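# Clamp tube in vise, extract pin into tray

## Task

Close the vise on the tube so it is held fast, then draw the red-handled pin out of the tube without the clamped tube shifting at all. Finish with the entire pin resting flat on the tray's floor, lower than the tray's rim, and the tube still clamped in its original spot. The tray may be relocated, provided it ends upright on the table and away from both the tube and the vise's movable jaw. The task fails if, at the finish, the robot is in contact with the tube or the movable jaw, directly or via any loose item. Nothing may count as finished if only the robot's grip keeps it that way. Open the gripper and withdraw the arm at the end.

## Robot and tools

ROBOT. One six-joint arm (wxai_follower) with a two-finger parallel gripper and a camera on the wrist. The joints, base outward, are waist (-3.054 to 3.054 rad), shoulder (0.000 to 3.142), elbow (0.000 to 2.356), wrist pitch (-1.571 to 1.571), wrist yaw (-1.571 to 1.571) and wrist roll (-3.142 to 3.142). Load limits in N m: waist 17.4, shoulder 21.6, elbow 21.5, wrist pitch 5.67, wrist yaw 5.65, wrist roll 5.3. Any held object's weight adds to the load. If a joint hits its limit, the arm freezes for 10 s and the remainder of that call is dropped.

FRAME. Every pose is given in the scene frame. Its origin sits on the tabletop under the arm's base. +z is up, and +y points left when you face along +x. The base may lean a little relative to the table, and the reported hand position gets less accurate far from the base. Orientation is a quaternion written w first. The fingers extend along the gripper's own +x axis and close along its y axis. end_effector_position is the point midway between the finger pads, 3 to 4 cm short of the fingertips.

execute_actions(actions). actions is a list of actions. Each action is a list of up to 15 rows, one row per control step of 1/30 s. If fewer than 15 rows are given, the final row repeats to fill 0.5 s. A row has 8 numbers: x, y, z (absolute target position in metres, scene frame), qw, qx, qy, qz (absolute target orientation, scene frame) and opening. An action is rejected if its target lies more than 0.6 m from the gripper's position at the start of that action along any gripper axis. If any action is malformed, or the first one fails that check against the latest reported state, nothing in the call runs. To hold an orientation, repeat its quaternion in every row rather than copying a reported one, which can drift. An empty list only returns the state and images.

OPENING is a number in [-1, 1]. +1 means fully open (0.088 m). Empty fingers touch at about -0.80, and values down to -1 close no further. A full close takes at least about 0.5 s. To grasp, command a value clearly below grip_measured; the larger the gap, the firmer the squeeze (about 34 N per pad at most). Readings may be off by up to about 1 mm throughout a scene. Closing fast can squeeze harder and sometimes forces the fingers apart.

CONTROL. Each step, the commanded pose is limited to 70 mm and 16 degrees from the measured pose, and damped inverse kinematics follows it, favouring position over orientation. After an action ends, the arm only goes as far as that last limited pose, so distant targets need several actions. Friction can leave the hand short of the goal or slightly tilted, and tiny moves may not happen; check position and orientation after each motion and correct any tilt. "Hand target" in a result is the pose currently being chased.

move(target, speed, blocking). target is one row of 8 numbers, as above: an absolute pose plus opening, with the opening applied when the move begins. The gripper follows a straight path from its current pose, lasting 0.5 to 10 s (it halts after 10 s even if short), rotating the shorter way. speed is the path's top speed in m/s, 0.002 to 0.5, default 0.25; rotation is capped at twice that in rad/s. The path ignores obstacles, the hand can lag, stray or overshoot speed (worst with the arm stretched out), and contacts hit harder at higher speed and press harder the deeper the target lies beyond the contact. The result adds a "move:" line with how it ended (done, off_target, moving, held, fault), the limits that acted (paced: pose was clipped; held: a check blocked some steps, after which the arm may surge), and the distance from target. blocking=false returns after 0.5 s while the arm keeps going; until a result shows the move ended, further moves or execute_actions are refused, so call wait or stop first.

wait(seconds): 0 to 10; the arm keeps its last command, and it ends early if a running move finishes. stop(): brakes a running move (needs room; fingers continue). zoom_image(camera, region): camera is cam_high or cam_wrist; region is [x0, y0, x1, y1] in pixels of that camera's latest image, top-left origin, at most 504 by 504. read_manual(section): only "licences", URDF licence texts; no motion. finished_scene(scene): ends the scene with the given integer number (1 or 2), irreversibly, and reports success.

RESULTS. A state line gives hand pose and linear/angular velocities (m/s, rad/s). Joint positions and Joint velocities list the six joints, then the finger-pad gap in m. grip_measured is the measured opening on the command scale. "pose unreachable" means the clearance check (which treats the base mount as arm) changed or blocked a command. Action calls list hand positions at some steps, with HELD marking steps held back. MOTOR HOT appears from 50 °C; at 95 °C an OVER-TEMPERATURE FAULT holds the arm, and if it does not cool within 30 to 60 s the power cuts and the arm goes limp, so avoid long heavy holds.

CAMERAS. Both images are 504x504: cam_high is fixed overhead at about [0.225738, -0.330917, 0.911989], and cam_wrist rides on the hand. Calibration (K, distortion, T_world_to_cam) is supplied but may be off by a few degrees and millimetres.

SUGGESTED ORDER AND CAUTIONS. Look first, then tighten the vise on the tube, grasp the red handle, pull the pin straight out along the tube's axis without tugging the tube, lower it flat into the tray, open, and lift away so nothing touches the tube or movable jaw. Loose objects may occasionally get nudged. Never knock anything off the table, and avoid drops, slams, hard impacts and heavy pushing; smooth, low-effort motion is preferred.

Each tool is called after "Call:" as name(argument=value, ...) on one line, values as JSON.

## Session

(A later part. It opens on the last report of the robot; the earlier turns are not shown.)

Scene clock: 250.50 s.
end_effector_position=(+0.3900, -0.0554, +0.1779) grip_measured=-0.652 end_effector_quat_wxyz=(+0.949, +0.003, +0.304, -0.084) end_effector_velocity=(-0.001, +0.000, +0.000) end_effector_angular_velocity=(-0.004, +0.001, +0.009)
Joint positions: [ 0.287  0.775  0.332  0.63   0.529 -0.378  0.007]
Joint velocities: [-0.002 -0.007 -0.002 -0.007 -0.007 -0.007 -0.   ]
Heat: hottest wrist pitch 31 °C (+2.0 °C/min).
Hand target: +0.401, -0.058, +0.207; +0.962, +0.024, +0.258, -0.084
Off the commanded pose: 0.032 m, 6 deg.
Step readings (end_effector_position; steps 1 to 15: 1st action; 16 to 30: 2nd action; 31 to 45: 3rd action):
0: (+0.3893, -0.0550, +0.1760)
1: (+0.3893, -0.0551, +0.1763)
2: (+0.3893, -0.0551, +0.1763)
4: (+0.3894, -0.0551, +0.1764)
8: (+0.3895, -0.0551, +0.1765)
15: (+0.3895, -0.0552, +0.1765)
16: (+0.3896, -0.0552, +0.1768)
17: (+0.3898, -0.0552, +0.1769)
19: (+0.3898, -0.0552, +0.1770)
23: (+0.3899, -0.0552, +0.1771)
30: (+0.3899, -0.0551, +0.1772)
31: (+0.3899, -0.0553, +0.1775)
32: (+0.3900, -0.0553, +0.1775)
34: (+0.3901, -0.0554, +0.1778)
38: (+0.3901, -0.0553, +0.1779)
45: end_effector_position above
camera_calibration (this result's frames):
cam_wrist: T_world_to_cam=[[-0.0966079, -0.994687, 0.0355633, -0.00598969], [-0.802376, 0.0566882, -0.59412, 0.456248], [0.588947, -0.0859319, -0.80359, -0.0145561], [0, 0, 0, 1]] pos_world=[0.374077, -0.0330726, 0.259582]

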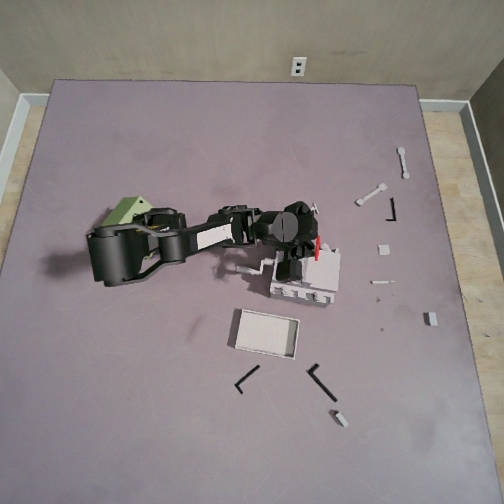

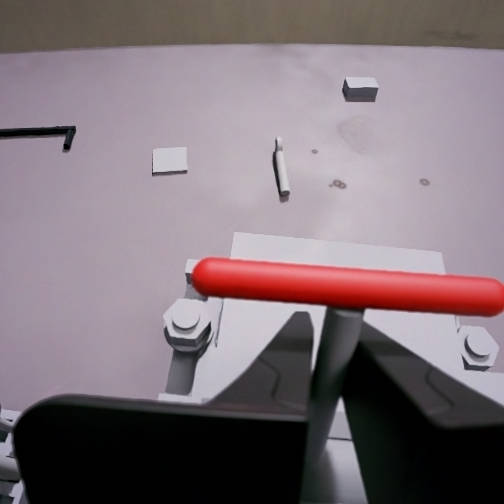

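Call:
execute_actions(actions=[[[0.39,-0.055,0.178,0.95,0.02,0.3,-0.084,-1]],[[0.39,-0.055,0.178,0.95,0.02,0.3,-0.084,-0.1]]])

Call:
move(target=[0.372,-0.052,0.185,0.79,0.053,0.607,-0.069,-0.1], speed=0.15)

Call:
move(target=[0.395,-0.056,0.181,0.79,0.053,0.607,-0.069,-0.1], speed=0.03)

Call:
move(target=[0.395,-0.056,0.181,0.79,0.053,0.607,-0.069,-1])

Call:
move(target=[0.403,-0.0575,0.205,0.79,0.053,0.607,-0.069,-1], speed=0.02)

Scene clock: 261.63 s.
end_effector_position=(+0.3902, -0.0551, +0.1779) grip_measured=-0.107 end_effector_quat_wxyz=(+0.950, +0.018, +0.301, -0.084) end_effector_velocity=(-0.002, +0.002, -0.003) end_effector_angular_velocity=(-0.006, +0.018, +0.019)
Joint positions: [ 0.279  0.773  0.33   0.631  0.511 -0.348  0.034]
Joint velocities: [-0.002 -0.002 -0.002 -0.022 -0.007 -0.007  0.003]
Heat: hottest wrist pitch 35 °C (+6.0 °C/min).
Hand target: +0.390, -0.055, +0.178; +0.950, +0.020, +0.300, -0.084
Off the commanded pose: 0.000 m, 0 deg.
Step readings (end_effector_position; steps 1 to 15: 1st action; 16 to 30: 2nd action):
0: (+0.3897, -0.0553, +0.1791)
1: (+0.3894, -0.0548, +0.1779)
2: (+0.3892, -0.0547, +0.1775)
4: (+0.3890, -0.0548, +0.1769)
8: (+0.3890, -0.0550, +0.1767)
15: (+0.3891, -0.0550, +0.1764)
16: (+0.3891, -0.0551, +0.1764)
17: (+0.3891, -0.0551, +0.1764)
19: (+0.3901, -0.0551, +0.1778)
23: (+0.3902, -0.0552, +0.1780)
30: end_effector_position above
camera_calibration (this result's frames):
cam_wrist: T_world_to_cam=[[-0.1064, -0.994301, 0.00665325, 0.00325786], [-0.795745, 0.0811362, -0.600172, 0.45616], [0.596212, -0.0691523, -0.799843, -0.0172767], [0, 0, 0, 1]] pos_world=[0.373634, -0.0349665, 0.259934]

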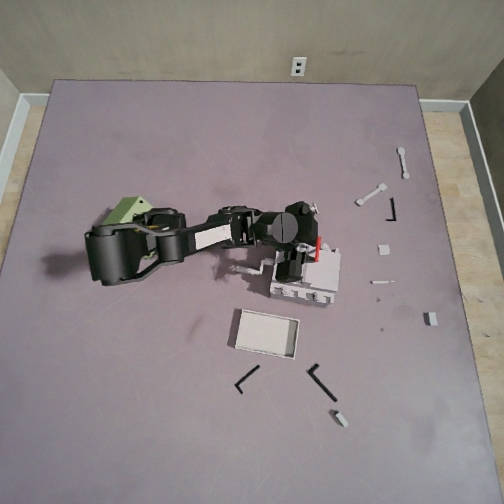

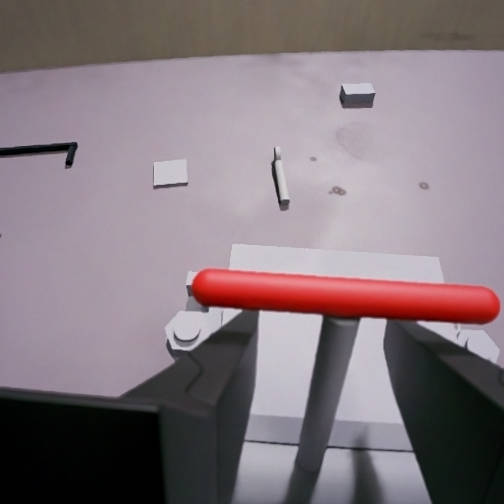

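Scene clock: 264.33 s.
end_effector_position=(+0.3702, -0.0532, +0.1857) grip_measured=-0.100 end_effector_quat_wxyz=(+0.792, +0.051, +0.605, -0.070) end_effector_velocity=(-0.001, -0.001, +0.001) end_effector_angular_velocity=(+0.009, +0.010, -0.014)
Joint positions: [ 0.393  0.916  0.954 -0.716  0.682  0.192  0.034]
Joint velocities: [-0.002  0.002  0.012 -0.022 -0.007  0.022 -0.   ]
Heat: hottest wrist pitch 34 °C (+5.1 °C/min).
Hand target: +0.372, -0.052, +0.185; +0.790, +0.052, +0.607, -0.070
Off the commanded pose: 0.002 m, 0 deg.
move: done
camera_calibration (this result's frames):
cam_wrist: T_world_to_cam=[[-0.128928, -0.990647, -0.0446809, 0.021047], [-0.990793, 0.126809, 0.0474195, 0.399171], [-0.04131, 0.0503832, -0.997875, 0.280197], [0, 0, 0, 1]] pos_world=[0.409785, -0.0438854, 0.261614]

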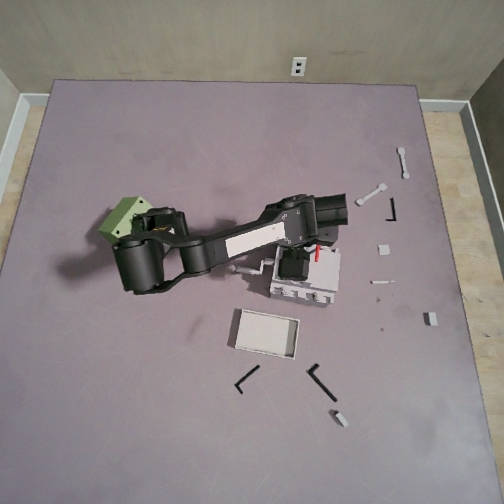

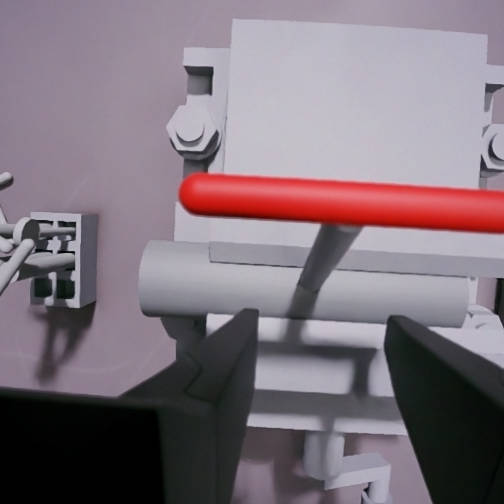

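Scene clock: 265.47 s.
end_effector_position=(+0.3926, -0.0563, +0.1821) grip_measured=-0.100 end_effector_quat_wxyz=(+0.791, +0.054, +0.606, -0.069) end_effector_velocity=(+0.003, +0.002, +0.001) end_effector_angular_velocity=(+0.016, -0.009, +0.019)
Joint positions: [ 0.341  0.992  1.032 -0.696  0.635  0.156  0.034]
Joint velocities: [-0.002  0.002  0.007  0.007 -0.022 -0.022  0.   ]
Heat: hottest wrist pitch 34 °C (+5.0 °C/min).
Hand target: +0.395, -0.056, +0.181; +0.790, +0.053, +0.607, -0.069
Off the commanded pose: 0.003 m, 0 deg.
move: done
camera_calibration (this result's frames):
cam_wrist: T_world_to_cam=[[-0.130844, -0.990117, -0.0504761, 0.0225747], [-0.990454, 0.128322, 0.0503401, 0.42133], [-0.0433654, 0.056581, -0.997456, 0.278794], [0, 0, 0, 1]] pos_world=[0.432352, -0.0474888, 0.258014]

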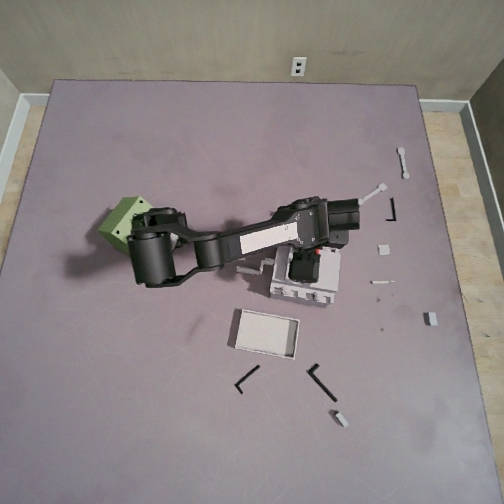

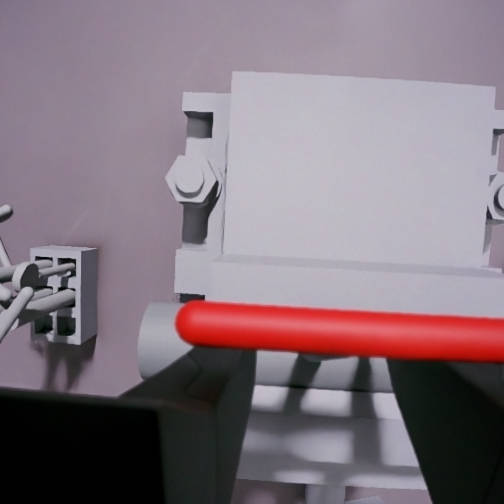

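Scene clock: 266.17 s.
end_effector_position=(+0.3926, -0.0563, +0.1821) grip_measured=-0.649 end_effector_quat_wxyz=(+0.791, +0.054, +0.606, -0.069) end_effector_velocity=(-0.003, +0.001, -0.002) end_effector_angular_velocity=(+0.002, +0.011, +0.014)
Joint positions: [ 0.341  0.992  1.032 -0.696  0.636  0.156  0.007]
Joint velocities: [-0.002 -0.002 -0.007 -0.007 -0.007 -0.007 -0.   ]
Heat: hottest wrist pitch 34 °C (+5.1 °C/min).
Hand target: +0.395, -0.056, +0.181; +0.790, +0.053, +0.607, -0.069
Off the commanded pose: 0.003 m, 0 deg.
move: done
camera_calibration (this result's frames):
cam_wrist: T_world_to_cam=[[-0.130577, -0.990176, -0.0500115, 0.0223253], [-0.990488, 0.128078, 0.0503026, 0.421343], [-0.043403, 0.0561041, -0.997481, 0.278792], [0, 0, 0, 1]] pos_world=[0.43235, -0.0475, 0.258011]

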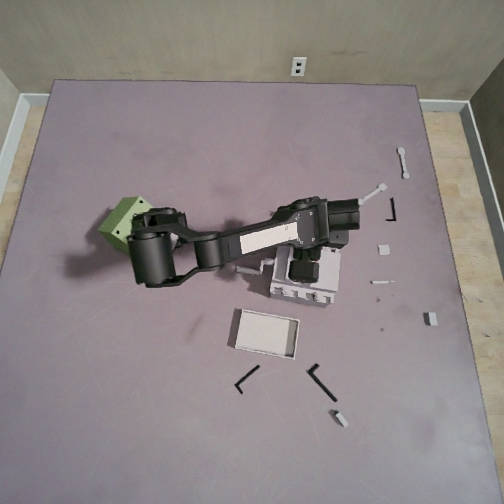

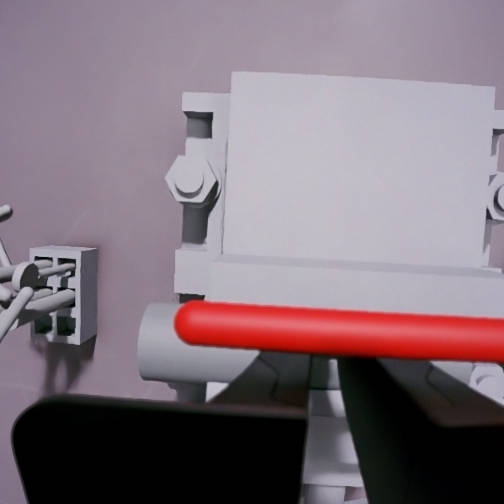

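Scene clock: 267.63 s.
end_effector_position=(+0.3960, -0.0566, +0.1862) grip_measured=-0.651 end_effector_quat_wxyz=(+0.776, +0.044, +0.624, -0.077) end_effector_velocity=(-0.001, -0.002, +0.000) end_effector_angular_velocity=(-0.010, +0.014, -0.001)
Joint positions: [ 0.363  1.045  1.11  -0.794  0.673  0.204  0.007]
Joint velocities: [-0.002  0.007  0.012 -0.022  0.007  0.007  0.   ]
Heat: hottest wrist pitch 33 °C (+4.0 °C/min).
Hand target: +0.403, -0.058, +0.204; +0.790, +0.053, +0.607, -0.069
Off the commanded pose: 0.020 m, 3 deg.
move: off_target
camera_calibration (this result's frames):
cam_wrist: T_world_to_cam=[[-0.132853, -0.990876, -0.0227069, 0.0184729], [-0.98681, 0.130101, 0.0963347, 0.414684], [-0.0925015, 0.0352057, -0.99509, 0.300807], [0, 0, 0, 1]] pos_world=[0.439494, -0.0462366, 0.259801]

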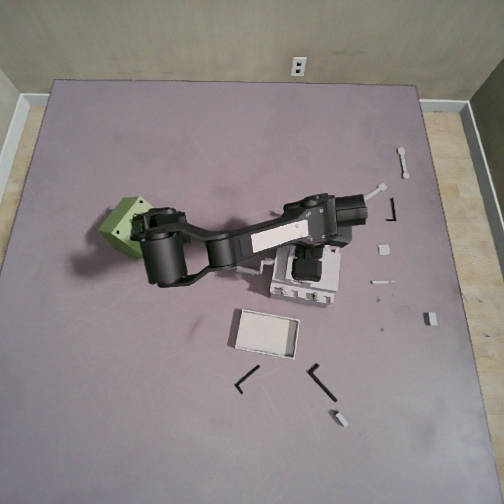

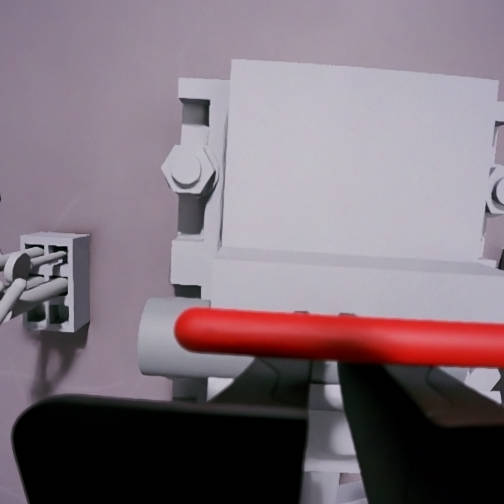

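Call:
execute_actions(actions=[[[0.405,-0.058,0.21,0.79,0.053,0.607,-0.069,-1]],[[0.407,-0.058,0.215,0.79,0.053,0.607,-0.069,-1]],[[0.409,-0.058,0.22,0.79,0.053,0.607,-0.069,-1]],[[0.411,-0.059,0.225,0.79,0.053,0.607,-0.069,-1]]])

Scene clock: 273.90 s.
end_effector_position=(+0.3980, -0.0569, +0.1901) grip_measured=-0.650 end_effector_quat_wxyz=(+0.762, +0.034, +0.642, -0.083) end_effector_velocity=(-0.003, -0.003, +0.000) end_effector_angular_velocity=(-0.010, +0.013, -0.000)
Joint positions: [ 0.381  1.091  1.181 -0.89   0.7    0.25   0.007]
Joint velocities: [-0.002 -0.002  0.002 -0.022  0.007  0.007  0.   ]
Heat: hottest elbow 33 °C (+4.0 °C/min).
Hand target: +0.410, -0.061, +0.223; +0.790, +0.054, +0.607, -0.069
Off the commanded pose: 0.037 m, 6 deg.
Step readings (end_effector_position; steps 1 to 15: 1st action; 16 to 30: 2nd action; 31 to 45: 3rd action; 46 to 60: 4th action):
0: (+0.3954, -0.0562, +0.1865)
1: (+0.3959, -0.0565, +0.1872)
2: (+0.3959, -0.0565, +0.1872)
4: (+0.3960, -0.0565, +0.1874)
8: (+0.3961, -0.0565, +0.1875)
15: (+0.3960, -0.0566, +0.1876)
16: (+0.3961, -0.0568, +0.1882)
17: (+0.3963, -0.0567, +0.1884)
19: (+0.3963, -0.0567, +0.1884)
23: (+0.3965, -0.0566, +0.1885)
30: (+0.3964, -0.0567, +0.1886)
31: (+0.3967, -0.0568, +0.1889)
32: (+0.3969, -0.0567, +0.1891)
34: (+0.3971, -0.0567, +0.1893)
38: (+0.3972, -0.0566, +0.1893)
45: (+0.3972, -0.0566, +0.1894)
46: (+0.3975, -0.0568, +0.1898)
47: (+0.3977, -0.0569, +0.1899)
49: (+0.3979, -0.0569, +0.1900)
53: (+0.3980, -0.0568, +0.1901)
60: end_effector_position above
camera_calibration (this result's frames):
cam_wrist: T_world_to_cam=[[-0.130702, -0.991421, 0.00127366, 0.0131003], [-0.981679, 0.129597, 0.139681, 0.406004], [-0.138648, 0.0170063, -0.990196, 0.321346], [0, 0, 0, 1]] pos_world=[0.444832, -0.0450939, 0.261468]

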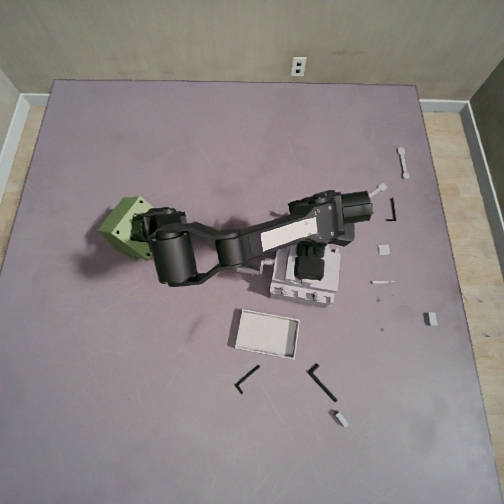

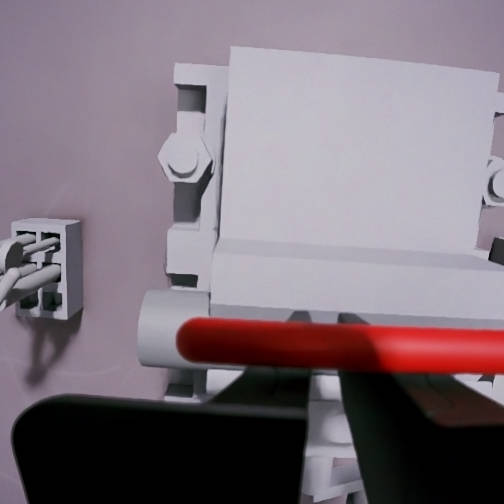

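Call:
execute_actions(actions=[[[0.402,-0.057,0.225,0.77,0.05,0.632,-0.069,-1]],[[0.398,-0.057,0.228,0.77,0.05,0.632,-0.069,-1]],[[0.398,-0.057,0.234,0.77,0.05,0.632,-0.069,-1]],[[0.398,-0.057,0.24,0.77,0.05,0.632,-0.069,-1]]])

Scene clock: 280.43 s.
end_effector_position=(+0.3978, -0.0585, +0.2406) grip_measured=-0.807 end_effector_quat_wxyz=(+0.771, +0.052, +0.631, -0.069) end_effector_velocity=(-0.006, +0.001, -0.001) end_effector_angular_velocity=(-0.006, +0.024, +0.011)
Joint positions: [ 0.527  1.055  1.322 -1.111  0.763  0.37   0.   ]
Joint velocities: [ 0.012  0.002 -0.002 -0.037  0.007  0.022  0.   ]
Heat: hottest shoulder 35 °C (+6.1 °C/min).
Hand target: +0.398, -0.057, +0.240; +0.770, +0.050, +0.632, -0.069
Off the commanded pose: 0.002 m, 0 deg.
Step readings (end_effector_position; steps 1 to 15: 1st action; 16 to 30: 2nd action; 31 to 45: 3rd action; 46 to 60: 4th action):
0: (+0.3974, -0.0565, +0.1907)
1: (+0.3976, -0.0568, +0.1911)
2: (+0.3979, -0.0567, +0.1913)
4: (+0.3981, -0.0567, +0.1913)
8: (+0.3980, -0.0566, +0.1916)
15: (+0.3977, -0.0565, +0.1917)
16: (+0.3978, -0.0565, +0.1919)
17: (+0.3977, -0.0566, +0.1921)
19: (+0.3975, -0.0566, +0.1922)
23: (+0.3965, -0.0562, +0.1926)
30: (+0.3963, -0.0562, +0.1927)
31: (+0.3964, -0.0564, +0.1931)
32: (+0.3964, -0.0565, +0.1936)
34: (+0.3953, -0.0564, +0.1944)
38: (+0.3950, -0.0563, +0.1949)
45: (+0.3950, -0.0563, +0.1952)
46: (+0.3951, -0.0565, +0.1957)
47: (+0.3949, -0.0564, +0.1960)
49: (+0.3912, -0.0555, +0.1982)
53: (+0.3970, -0.0573, +0.2335)
60: end_effector_position above
camera_calibration (this result's frames):
cam_wrist: T_world_to_cam=[[-0.131382, -0.990324, -0.0446893, 0.0228255], [-0.985625, 0.125662, 0.112929, 0.406727], [-0.10622, 0.0588836, -0.992598, 0.361416], [0, 0, 0, 1]] pos_world=[0.442268, -0.049787, 0.313829]

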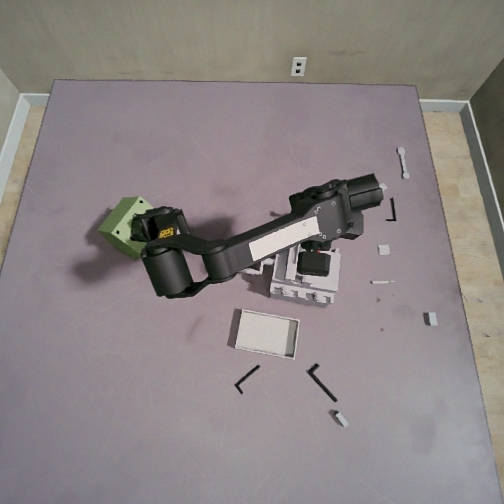

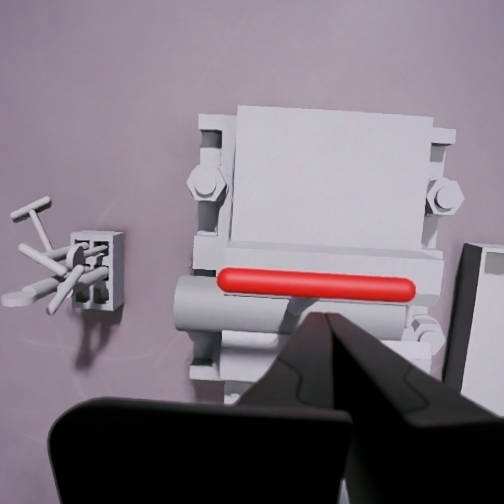

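Call:
move(target=[0.432,-0.062,0.24,0.45,-0.348,0.616,0.546,0.1], speed=0.3)

Scene clock: 290.97 s.
end_effector_position=(+0.4300, -0.0646, +0.2422) grip_measured=+0.100 end_effector_quat_wxyz=(+0.530, -0.380, +0.561, +0.510) end_effector_velocity=(+0.001, +0.001, -0.000) end_effector_angular_velocity=(+0.010, -0.006, +0.015)
Joint positions: [ 0.312  1.425  1.899 -1.571  0.417 -1.171  0.044]
Joint velocities: [-0.002 -0.002 -0.002  0.007 -0.007 -0.022 -0.   ]
Heat: hottest shoulder 34 °C (+4.0 °C/min).
Hand target: +0.432, -0.062, +0.240; +0.526, -0.382, +0.560, +0.514
Off the commanded pose: 0.004 m, 12 deg.
joint sent to its limit — the command would take joint 4 (wrist pitch) past its lower limit, so that joint was sent only as far as its limit.
move: off_target
camera_calibration (this result's frames):
cam_wrist: T_world_to_cam=[[0.962354, -0.154378, -0.223703, -0.351856], [-0.105477, -0.970657, 0.216099, -0.0352198], [-0.2505, -0.184368, -0.950399, 0.402876], [0, 0, 0, 1]] pos_world=[0.435815, -0.0142277, 0.311793]

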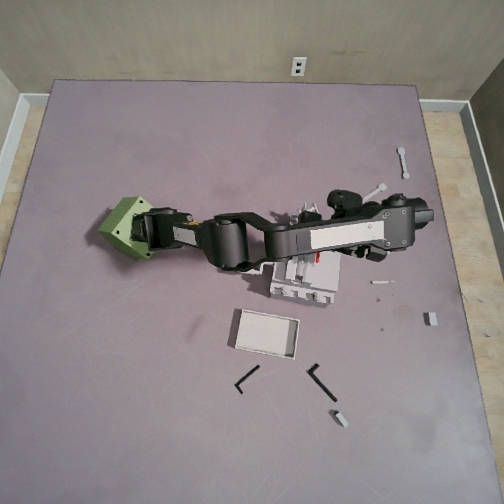

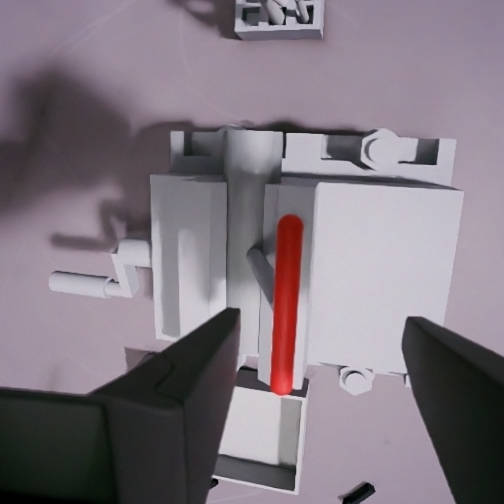

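Call:
move(target=[0.418,-0.06,0.205,0.47,-0.36,0.605,0.535,0.1], speed=0.05)

Scene clock: 313.60 s.
end_effector_position=(+0.4201, -0.0626, +0.2110) grip_measured=+0.100 end_effector_quat_wxyz=(+0.487, -0.366, +0.594, +0.525) end_effector_velocity=(-0.005, -0.002, +0.003) end_effector_angular_velocity=(+0.006, +0.017, +0.012)
Joint positions: [ 0.26   1.484  1.852 -1.571  0.411 -1.173  0.044]
Joint velocities: [-0.002 -0.007 -0.002 -0.022 -0.007 -0.007 -0.   ]
Heat: hottest shoulder 33 °C (+1.0 °C/min).
Hand target: +0.418, -0.060, +0.205; +0.477, -0.363, +0.599, +0.531
Off the commanded pose: 0.007 m, 3 deg.
joint sent to its limit — the command would take joint 4 (wrist pitch) past its lower limit, so that joint was sent only as far as its limit.
move: off_target
camera_calibration (this result's frames):
cam_wrist: T_world_to_cam=[[0.935074, -0.146308, -0.322848, -0.316122], [-0.0609491, -0.963637, 0.260172, -0.055153], [-0.349173, -0.223603, -0.909989, 0.401654], [0, 0, 0, 1]] pos_world=[0.432483, -0.00958752, 0.277791]

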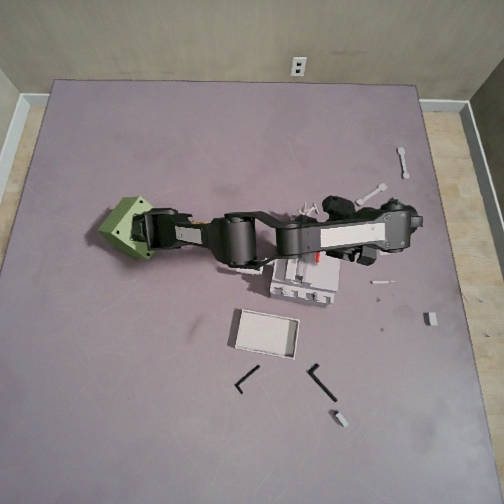

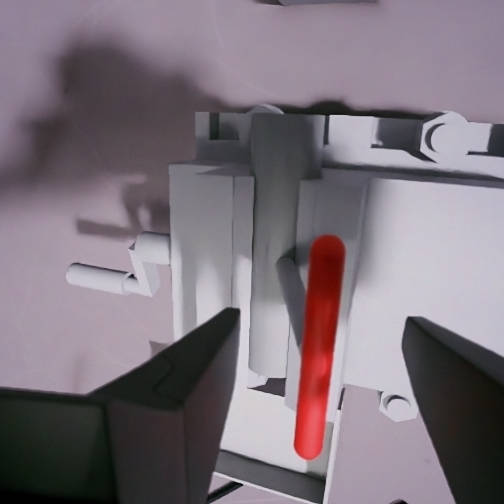

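Call:
move(target=[0.413,-0.058,0.19,0.46,-0.355,0.61,0.54,0.1], speed=0.03)

Call:
move(target=[0.413,-0.058,0.19,0.46,-0.355,0.61,0.54,-1])

Call:
move(target=[0.428,-0.061,0.228,0.46,-0.355,0.61,0.54,-1], speed=0.02)

Scene clock: 320.20 s.
end_effector_position=(+0.4150, -0.0605, +0.1965) grip_measured=+0.100 end_effector_quat_wxyz=(+0.469, -0.357, +0.606, +0.534) end_effector_velocity=(-0.001, -0.004, +0.001) end_effector_angular_velocity=(-0.009, +0.003, +0.005)
Joint positions: [ 0.237  1.511  1.828 -1.564  0.401 -1.178  0.044]
Joint velocities: [-0.007 -0.002  0.002 -0.007  0.007 -0.007  0.   ]
Heat: hottest shoulder 33 °C (-2.0 °C/min).
Hand target: +0.413, -0.058, +0.190; +0.460, -0.355, +0.610, +0.540
Off the commanded pose: 0.007 m, 1 deg.
move: done
camera_calibration (this result's frames):
cam_wrist: T_world_to_cam=[[0.919555, -0.140701, -0.366909, -0.300326], [-0.0400059, -0.96237, 0.268782, -0.0599579], [-0.39092, -0.232481, -0.890581, 0.400109], [0, 0, 0, 1]] pos_world=[0.430178, -0.00693986, 0.262253]

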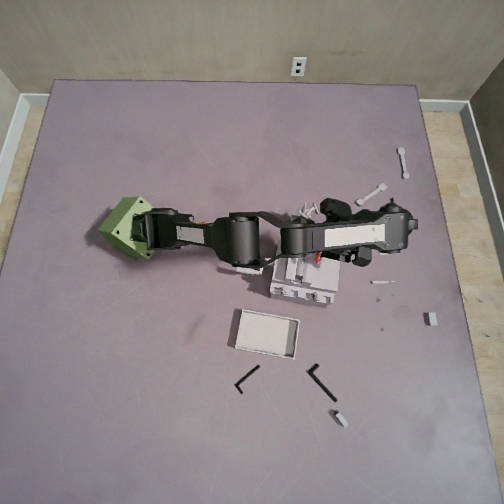

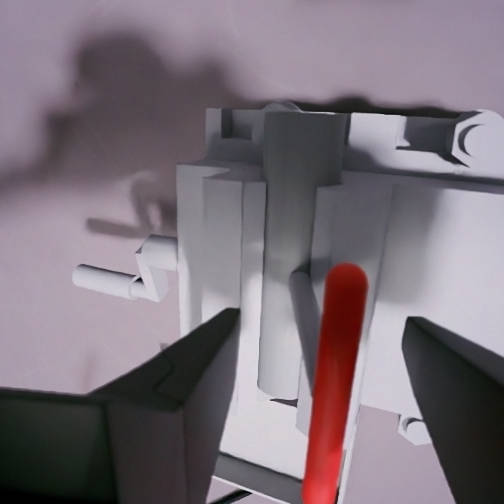

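Scene clock: 320.90 s.
end_effector_position=(+0.4134, -0.0599, +0.1968) grip_measured=-0.645 end_effector_quat_wxyz=(+0.467, -0.355, +0.606, +0.537) end_effector_velocity=(-0.005, +0.003, +0.002) end_effector_angular_velocity=(+0.023, +0.023, +0.013)
Joint positions: [ 0.237  1.511  1.827 -1.571  0.397 -1.178  0.007]
Joint velocities: [ 0.002 -0.002 -0.002 -0.022 -0.022 -0.007 -0.   ]
Heat: hottest shoulder 33 °C (-2.0 °C/min).
Hand target: +0.413, -0.058, +0.190; +0.460, -0.355, +0.610, +0.540
Off the commanded pose: 0.007 m, 1 deg.
move: done
camera_calibration (this result's frames):
cam_wrist: T_world_to_cam=[[0.917193, -0.136745, -0.374244, -0.295995], [-0.0353387, -0.96348, 0.265439, -0.0609534], [-0.396874, -0.230233, -0.888529, 0.402081], [0, 0, 0, 1]] pos_world=[0.428905, -0.00663077, 0.262666]

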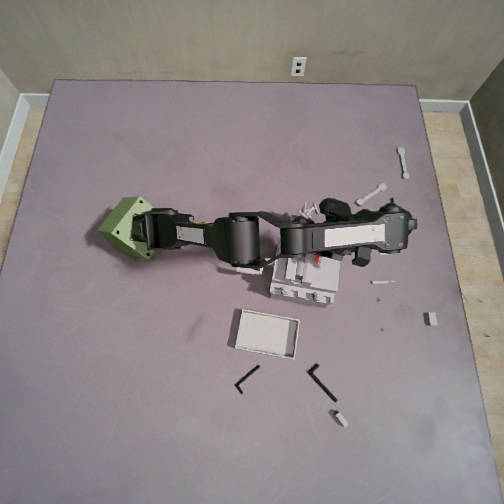

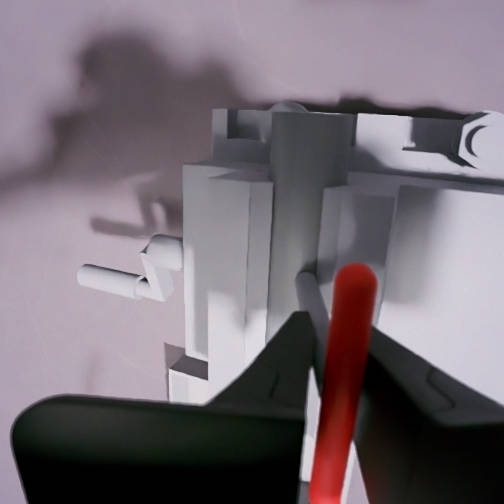

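Scene clock: 322.83 s.
end_effector_position=(+0.4143, -0.0596, +0.2014) grip_measured=-0.649 end_effector_quat_wxyz=(+0.464, -0.368, +0.602, +0.536) end_effector_velocity=(-0.005, +0.001, +0.005) end_effector_angular_velocity=(+0.028, +0.014, +0.023)
Joint positions: [ 0.258  1.505  1.83  -1.577  0.422 -1.178  0.007]
Joint velocities: [ 0.002 -0.012 -0.002 -0.022 -0.022 -0.022 -0.   ]
Heat: hottest shoulder 34 °C (+0.0 °C/min).
Hand target: +0.426, -0.062, +0.227; +0.507, -0.377, +0.575, +0.520
Off the commanded pose: 0.030 m, 2 deg.
joint sent to its limit — the command would take joint 4 (wrist pitch) past its lower limit, so that joint was sent only as far as its limit.
move: off_target
camera_calibration (this result's frames):
cam_wrist: T_world_to_cam=[[0.925513, -0.121813, -0.35859, -0.300746], [-0.0202549, -0.961425, 0.27432, -0.0697066], [-0.378173, -0.246624, -0.892279, 0.398536], [0, 0, 0, 1]] pos_world=[0.427648, -0.00536421, 0.266883]

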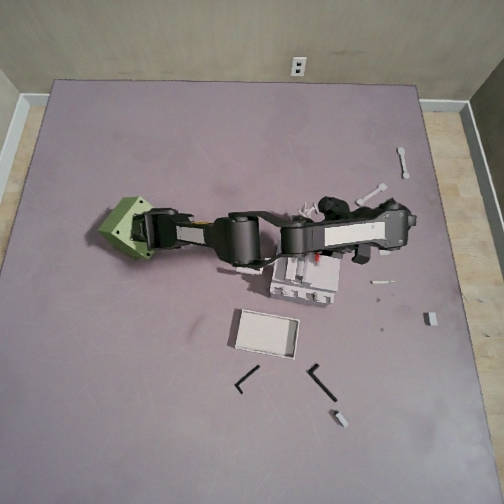

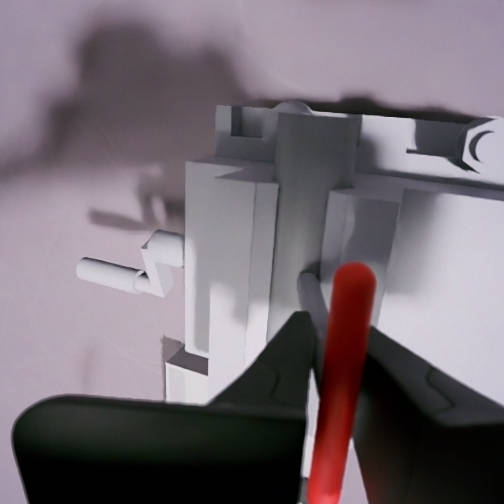

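Call:
move(target=[0.43,-0.061,0.245,0.54,-0.29,0.67,0.42,-1], speed=0.03)

Scene clock: 333.13 s.
end_effector_position=(+0.4176, -0.0605, +0.2118) grip_measured=-0.632 end_effector_quat_wxyz=(+0.527, -0.309, +0.668, +0.426) end_effector_velocity=(+0.001, +0.001, -0.000) end_effector_angular_velocity=(+0.004, -0.003, -0.014)
Joint positions: [ 0.294  1.481  1.833 -1.576  0.462 -0.854  0.008]
Joint velocities: [-0.002 -0.002 -0.002  0.007 -0.007  0.007 -0.   ]
Heat: hottest shoulder 39 °C (+6.1 °C/min).
Hand target: +0.428, -0.062, +0.243; +0.581, -0.300, +0.636, +0.410
Off the commanded pose: 0.035 m, 3 deg.
joint sent to its limit — the command would take joint 4 (wrist pitch) past its lower limit, so that joint was sent only as far as its limit.
move: off_target
camera_calibration (this result's frames):
cam_wrist: T_world_to_cam=[[0.857347, -0.41656, -0.302381, -0.30145], [-0.299686, -0.881563, 0.364739, 0.0290359], [-0.418504, -0.222088, -0.880643, 0.424716], [0, 0, 0, 1]] pos_world=[0.444894, -0.00565075, 0.27228]

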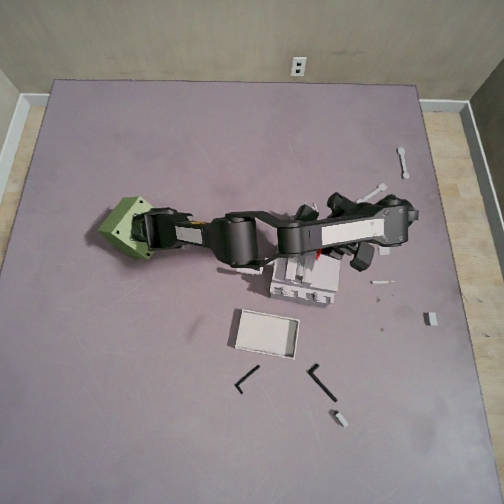

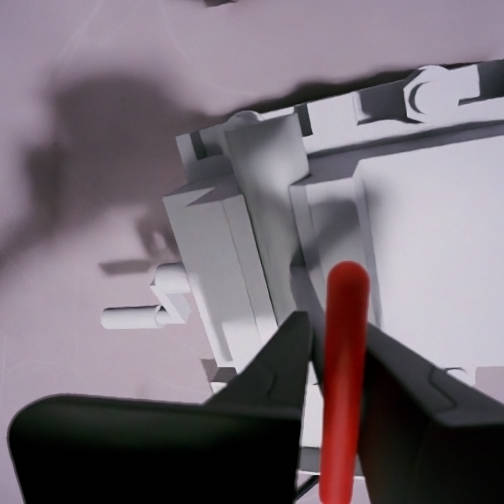

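Twisting works. Twist back.

Call:
move(target=[0.434,-0.062,0.252,0.49,-0.375,0.585,0.525,-1], speed=0.04)

Scene clock: 340.00 s.
end_effector_position=(+0.4181, -0.0593, +0.2171) grip_measured=-0.636 end_effector_quat_wxyz=(+0.482, -0.383, +0.589, +0.524) end_effector_velocity=(-0.005, -0.002, +0.001) end_effector_angular_velocity=(+0.009, +0.021, +0.040)
Joint positions: [ 0.302  1.47   1.839 -1.579  0.452 -1.158  0.008]
Joint velocities: [-0.007 -0.002 -0.002 -0.022 -0.007 -0.037 -0.001]
Heat: hottest shoulder 42 °C (+7.0 °C/min).
Hand target: +0.431, -0.063, +0.250; +0.534, -0.394, +0.550, +0.507
Off the commanded pose: 0.039 m, 1 deg.
joint sent to its limit — the command would take joint 4 (wrist pitch) past its lower limit, so that joint was sent only as far as its limit.
move: off_target
camera_calibration (this result's frames):
cam_wrist: T_world_to_cam=[[0.94434, -0.125252, -0.304193, -0.318459], [-0.0388812, -0.960696, 0.274866, -0.065907], [-0.326664, -0.24774, -0.912094, 0.396761], [0, 0, 0, 1]] pos_world=[0.427779, -0.00491067, 0.283126]

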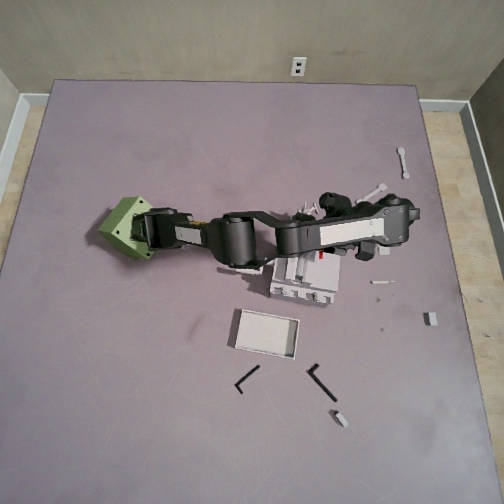

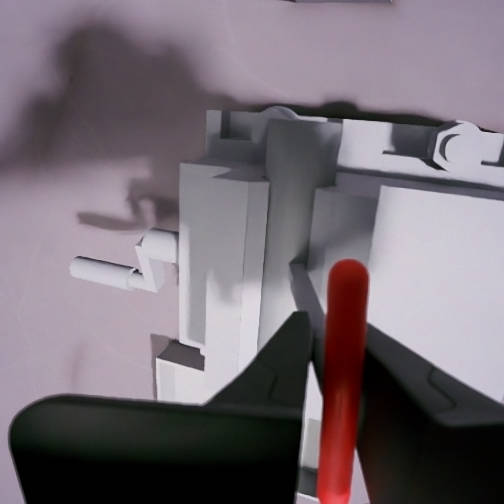

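Call:
move(target=[0.442,-0.063,0.258,0.58,-0.29,0.64,0.41,-1], speed=0.04)

Call:
move(target=[0.445,-0.063,0.262,0.52,-0.39,0.56,0.51,-1], speed=0.04)

Scene clock: 349.07 s.
end_effector_position=(+0.4400, -0.0631, +0.2557) grip_measured=-0.651 end_effector_quat_wxyz=(+0.605, -0.297, +0.619, +0.404) end_effector_velocity=(+0.001, -0.002, -0.000) end_effector_angular_velocity=(-0.008, -0.006, -0.012)
Joint positions: [ 0.353  1.425  1.947 -1.573  0.443 -0.834  0.007]
Joint velocities: [-0.002 -0.002 -0.002  0.007  0.007  0.007 -0.   ]
Heat: hottest shoulder 43 °C (+9.1 °C/min).
Hand target: +0.442, -0.063, +0.257; +0.608, -0.297, +0.617, +0.402
Off the commanded pose: 0.003 m, 4 deg.
joint sent to its limit — the command would take joint 4 (wrist pitch) past its lower limit, so that joint was sent only as far as its limit.
move: off_target
camera_calibration (this result's frames):
cam_wrist: T_world_to_cam=[[0.864608, -0.462721, -0.195811, -0.341864], [-0.414435, -0.877108, 0.242746, 0.0994011], [-0.284071, -0.128729, -0.950122, 0.436735], [0, 0, 0, 1]] pos_world=[0.460837, -0.0147817, 0.323882]

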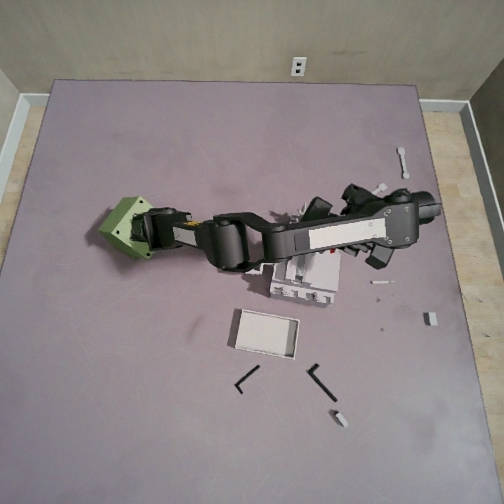

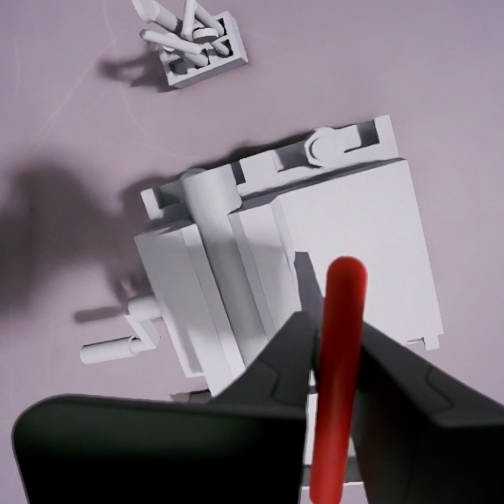

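Scene clock: 353.67 s.
end_effector_position=(+0.4431, -0.0631, +0.2597) grip_measured=-0.648 end_effector_quat_wxyz=(+0.550, -0.402, +0.538, +0.496) end_effector_velocity=(-0.003, -0.002, +0.001) end_effector_angular_velocity=(+0.004, +0.004, +0.018)
Joint positions: [ 0.369  1.425  1.96  -1.573  0.462 -1.167  0.007]
Joint velocities: [-0.007 -0.007 -0.002 -0.007 -0.007 -0.022 -0.   ]
Heat: hottest shoulder 43 °C (+9.1 °C/min).
Hand target: +0.445, -0.063, +0.261; +0.552, -0.404, +0.535, +0.496
Off the commanded pose: 0.003 m, 5 deg.
joint sent to its limit — the command would take joint 4 (wrist pitch) past its lower limit, so that joint was sent only as far as its limit.
move: off_target
camera_calibration (this result's frames):
cam_wrist: T_world_to_cam=[[0.978047, -0.14735, -0.147347, -0.386639], [-0.115083, -0.971429, 0.207562, -0.0297435], [-0.173722, -0.186048, -0.967061, 0.393269], [0, 0, 0, 1]] pos_world=[0.443047, -0.0126981, 0.329518]

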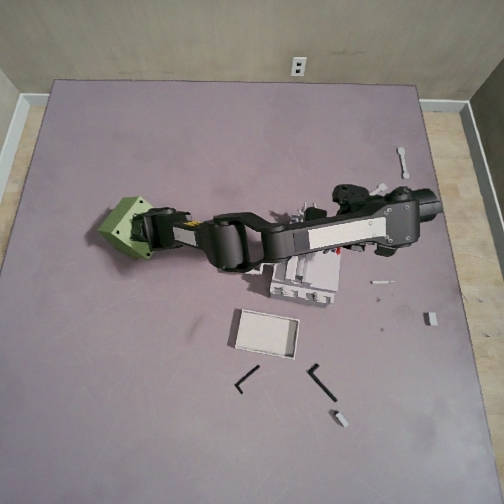

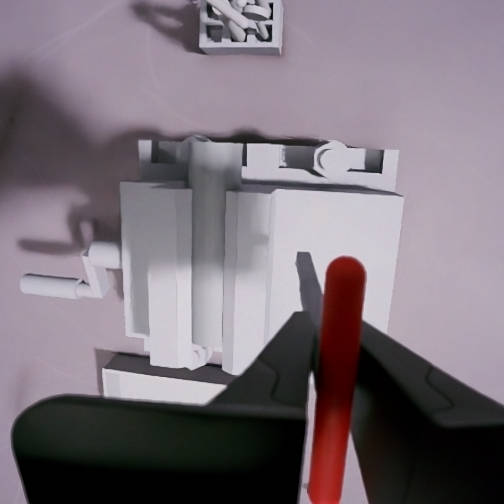

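Call:
move(target=[0.36,-0.22,0.26,0.6,-0.52,0.47,0.38,-1], speed=0.12)

Call:
move(target=[0.33,-0.24,0.14,0.653,-0.597,0.38,0.271,-1], speed=0.1)

Scene clock: 365.90 s.
end_effector_position=(+0.3610, -0.2205, +0.2601) grip_measured=-0.649 end_effector_quat_wxyz=(+0.603, -0.518, +0.472, +0.381) end_effector_velocity=(-0.002, -0.000, +0.001) end_effector_angular_velocity=(+0.007, -0.006, +0.006)
Joint positions: [-0.84   0.899  1.4   -1.06  -0.388 -2.063  0.007]
Joint velocities: [-0.032 -0.002 -0.002 -0.007 -0.037 -0.022  0.   ]
Heat: hottest shoulder 41 °C (+8.0 °C/min).
Hand target: +0.359, -0.219, +0.261; +0.602, -0.519, +0.471, +0.381
Off the commanded pose: 0.001 m, 0 deg.
move: done
camera_calibration (this result's frames):
cam_wrist: T_world_to_cam=[[0.967617, -0.144013, 0.207309, -0.417265], [-0.201946, -0.93439, 0.293485, -0.175025], [0.151442, -0.325846, -0.933215, 0.193159], [0, 0, 0, 1]] pos_world=[0.339155, -0.160693, 0.318129]

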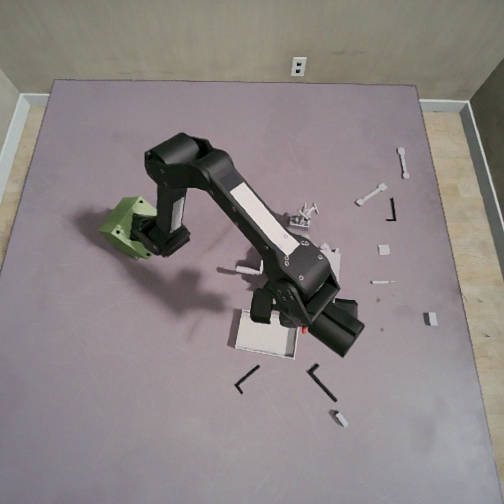

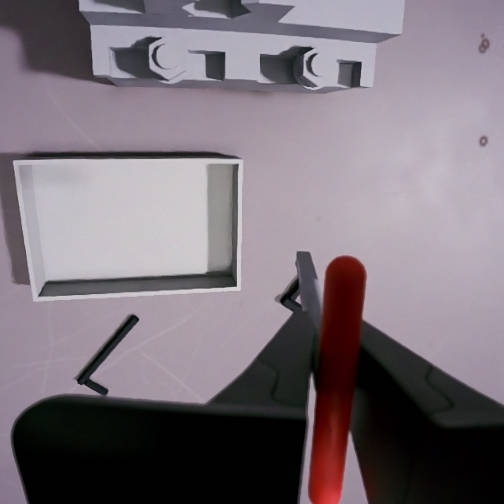

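Scene clock: 368.07 s.
end_effector_position=(+0.3334, -0.2406, +0.1450) grip_measured=-0.649 end_effector_quat_wxyz=(+0.650, -0.603, +0.376, +0.269) end_effector_velocity=(-0.006, +0.005, -0.005) end_effector_angular_velocity=(+0.013, +0.020, +0.010)
Joint positions: [-0.975  0.878  0.689 -0.018 -0.648 -1.954  0.007]
Joint velocities: [-0.002 -0.002 -0.012 -0.022 -0.007 -0.022 -0.   ]
Heat: hottest shoulder 41 °C (+8.1 °C/min).
Hand target: +0.330, -0.240, +0.140; +0.653, -0.597, +0.379, +0.271
Off the commanded pose: 0.006 m, 1 deg.
move: done
camera_calibration (this result's frames):
cam_wrist: T_world_to_cam=[[0.839789, -0.103263, 0.533002, -0.364388], [-0.294673, -0.911249, 0.287737, -0.128345], [0.455985, -0.398699, -0.795686, -0.0556556], [0, 0, 0, 1]] pos_world=[0.293568, -0.176772, 0.186865]

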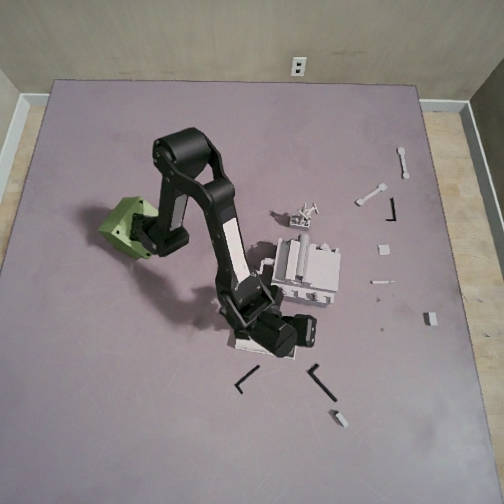

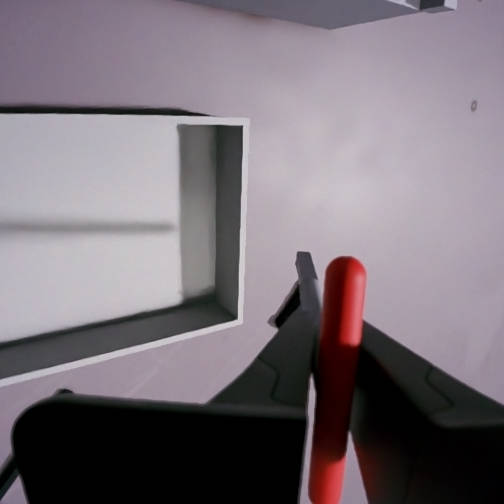

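Call:
move(target=[0.303,-0.228,0.13,0.653,-0.597,0.38,0.271,-1], speed=0.05)

Call:
move(target=[0.303,-0.228,0.088,0.653,-0.597,0.38,0.271,-1], speed=0.03)

Scene clock: 375.67 s.
end_effector_position=(+0.3044, -0.2289, +0.1288) grip_measured=-0.649 end_effector_quat_wxyz=(+0.654, -0.594, +0.381, +0.272) end_effector_velocity=(-0.000, +0.000, +0.003) end_effector_angular_velocity=(-0.013, -0.008, +0.009)
Joint positions: [-1.022  0.848  0.563  0.049 -0.693 -1.962  0.007]
Joint velocities: [-0.007 -0.012 -0.007  0.007 -0.007 -0.007 -0.   ]
Heat: hottest shoulder 39 °C (+6.0 °C/min).
Hand target: +0.303, -0.228, +0.130; +0.653, -0.597, +0.380, +0.271
Off the commanded pose: 0.002 m, 0 deg.
move: done
camera_calibration (this result's frames):
cam_wrist: T_world_to_cam=[[0.845137, -0.122308, 0.520369, -0.334538], [-0.302001, -0.912476, 0.276014, -0.118059], [0.441065, -0.390421, -0.808104, -0.0425837], [0, 0, 0, 1]] pos_world=[0.265859, -0.165268, 0.172257]

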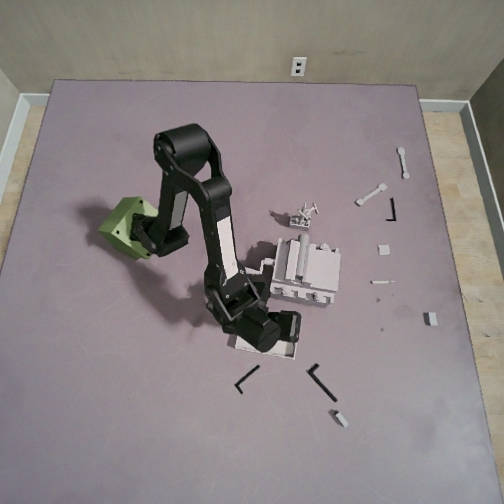

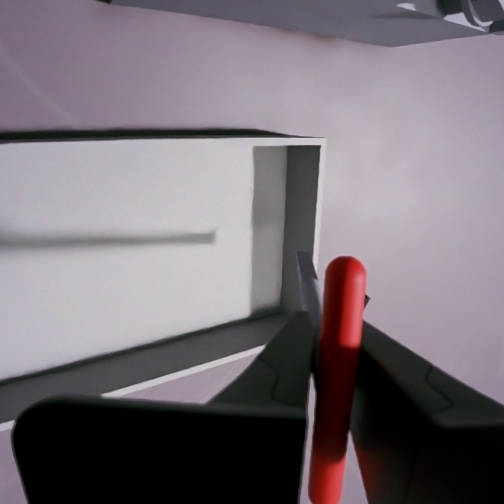

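Scene clock: 377.30 s.
end_effector_position=(+0.3072, -0.2310, +0.0950) grip_measured=-0.649 end_effector_quat_wxyz=(+0.649, -0.607, +0.374, +0.266) end_effector_velocity=(+0.004, -0.001, +0.001) end_effector_angular_velocity=(-0.016, -0.021, +0.020)
Joint positions: [-0.953  0.991  0.505  0.292 -0.626 -1.946  0.007]
Joint velocities: [ 0.002  0.007 -0.002  0.037 -0.007 -0.007 -0.   ]
Heat: hottest shoulder 39 °C (+6.1 °C/min).
Hand target: +0.303, -0.228, +0.088; +0.653, -0.597, +0.380, +0.271
Off the commanded pose: 0.009 m, 1 deg.
move: off_target
camera_calibration (this result's frames):
cam_wrist: T_world_to_cam=[[0.836558, -0.099116, 0.538838, -0.313403], [-0.29582, -0.909532, 0.291964, -0.112553], [0.461152, -0.403644, -0.790196, -0.0829408], [0, 0, 0, 1]] pos_world=[0.267133, -0.166912, 0.136195]

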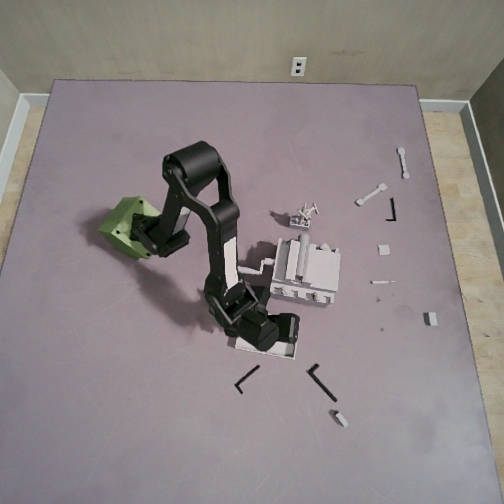

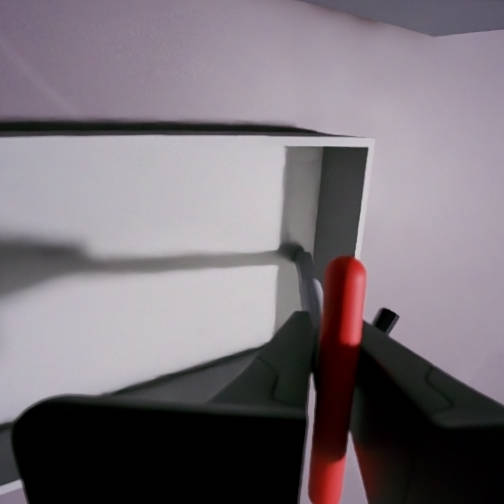

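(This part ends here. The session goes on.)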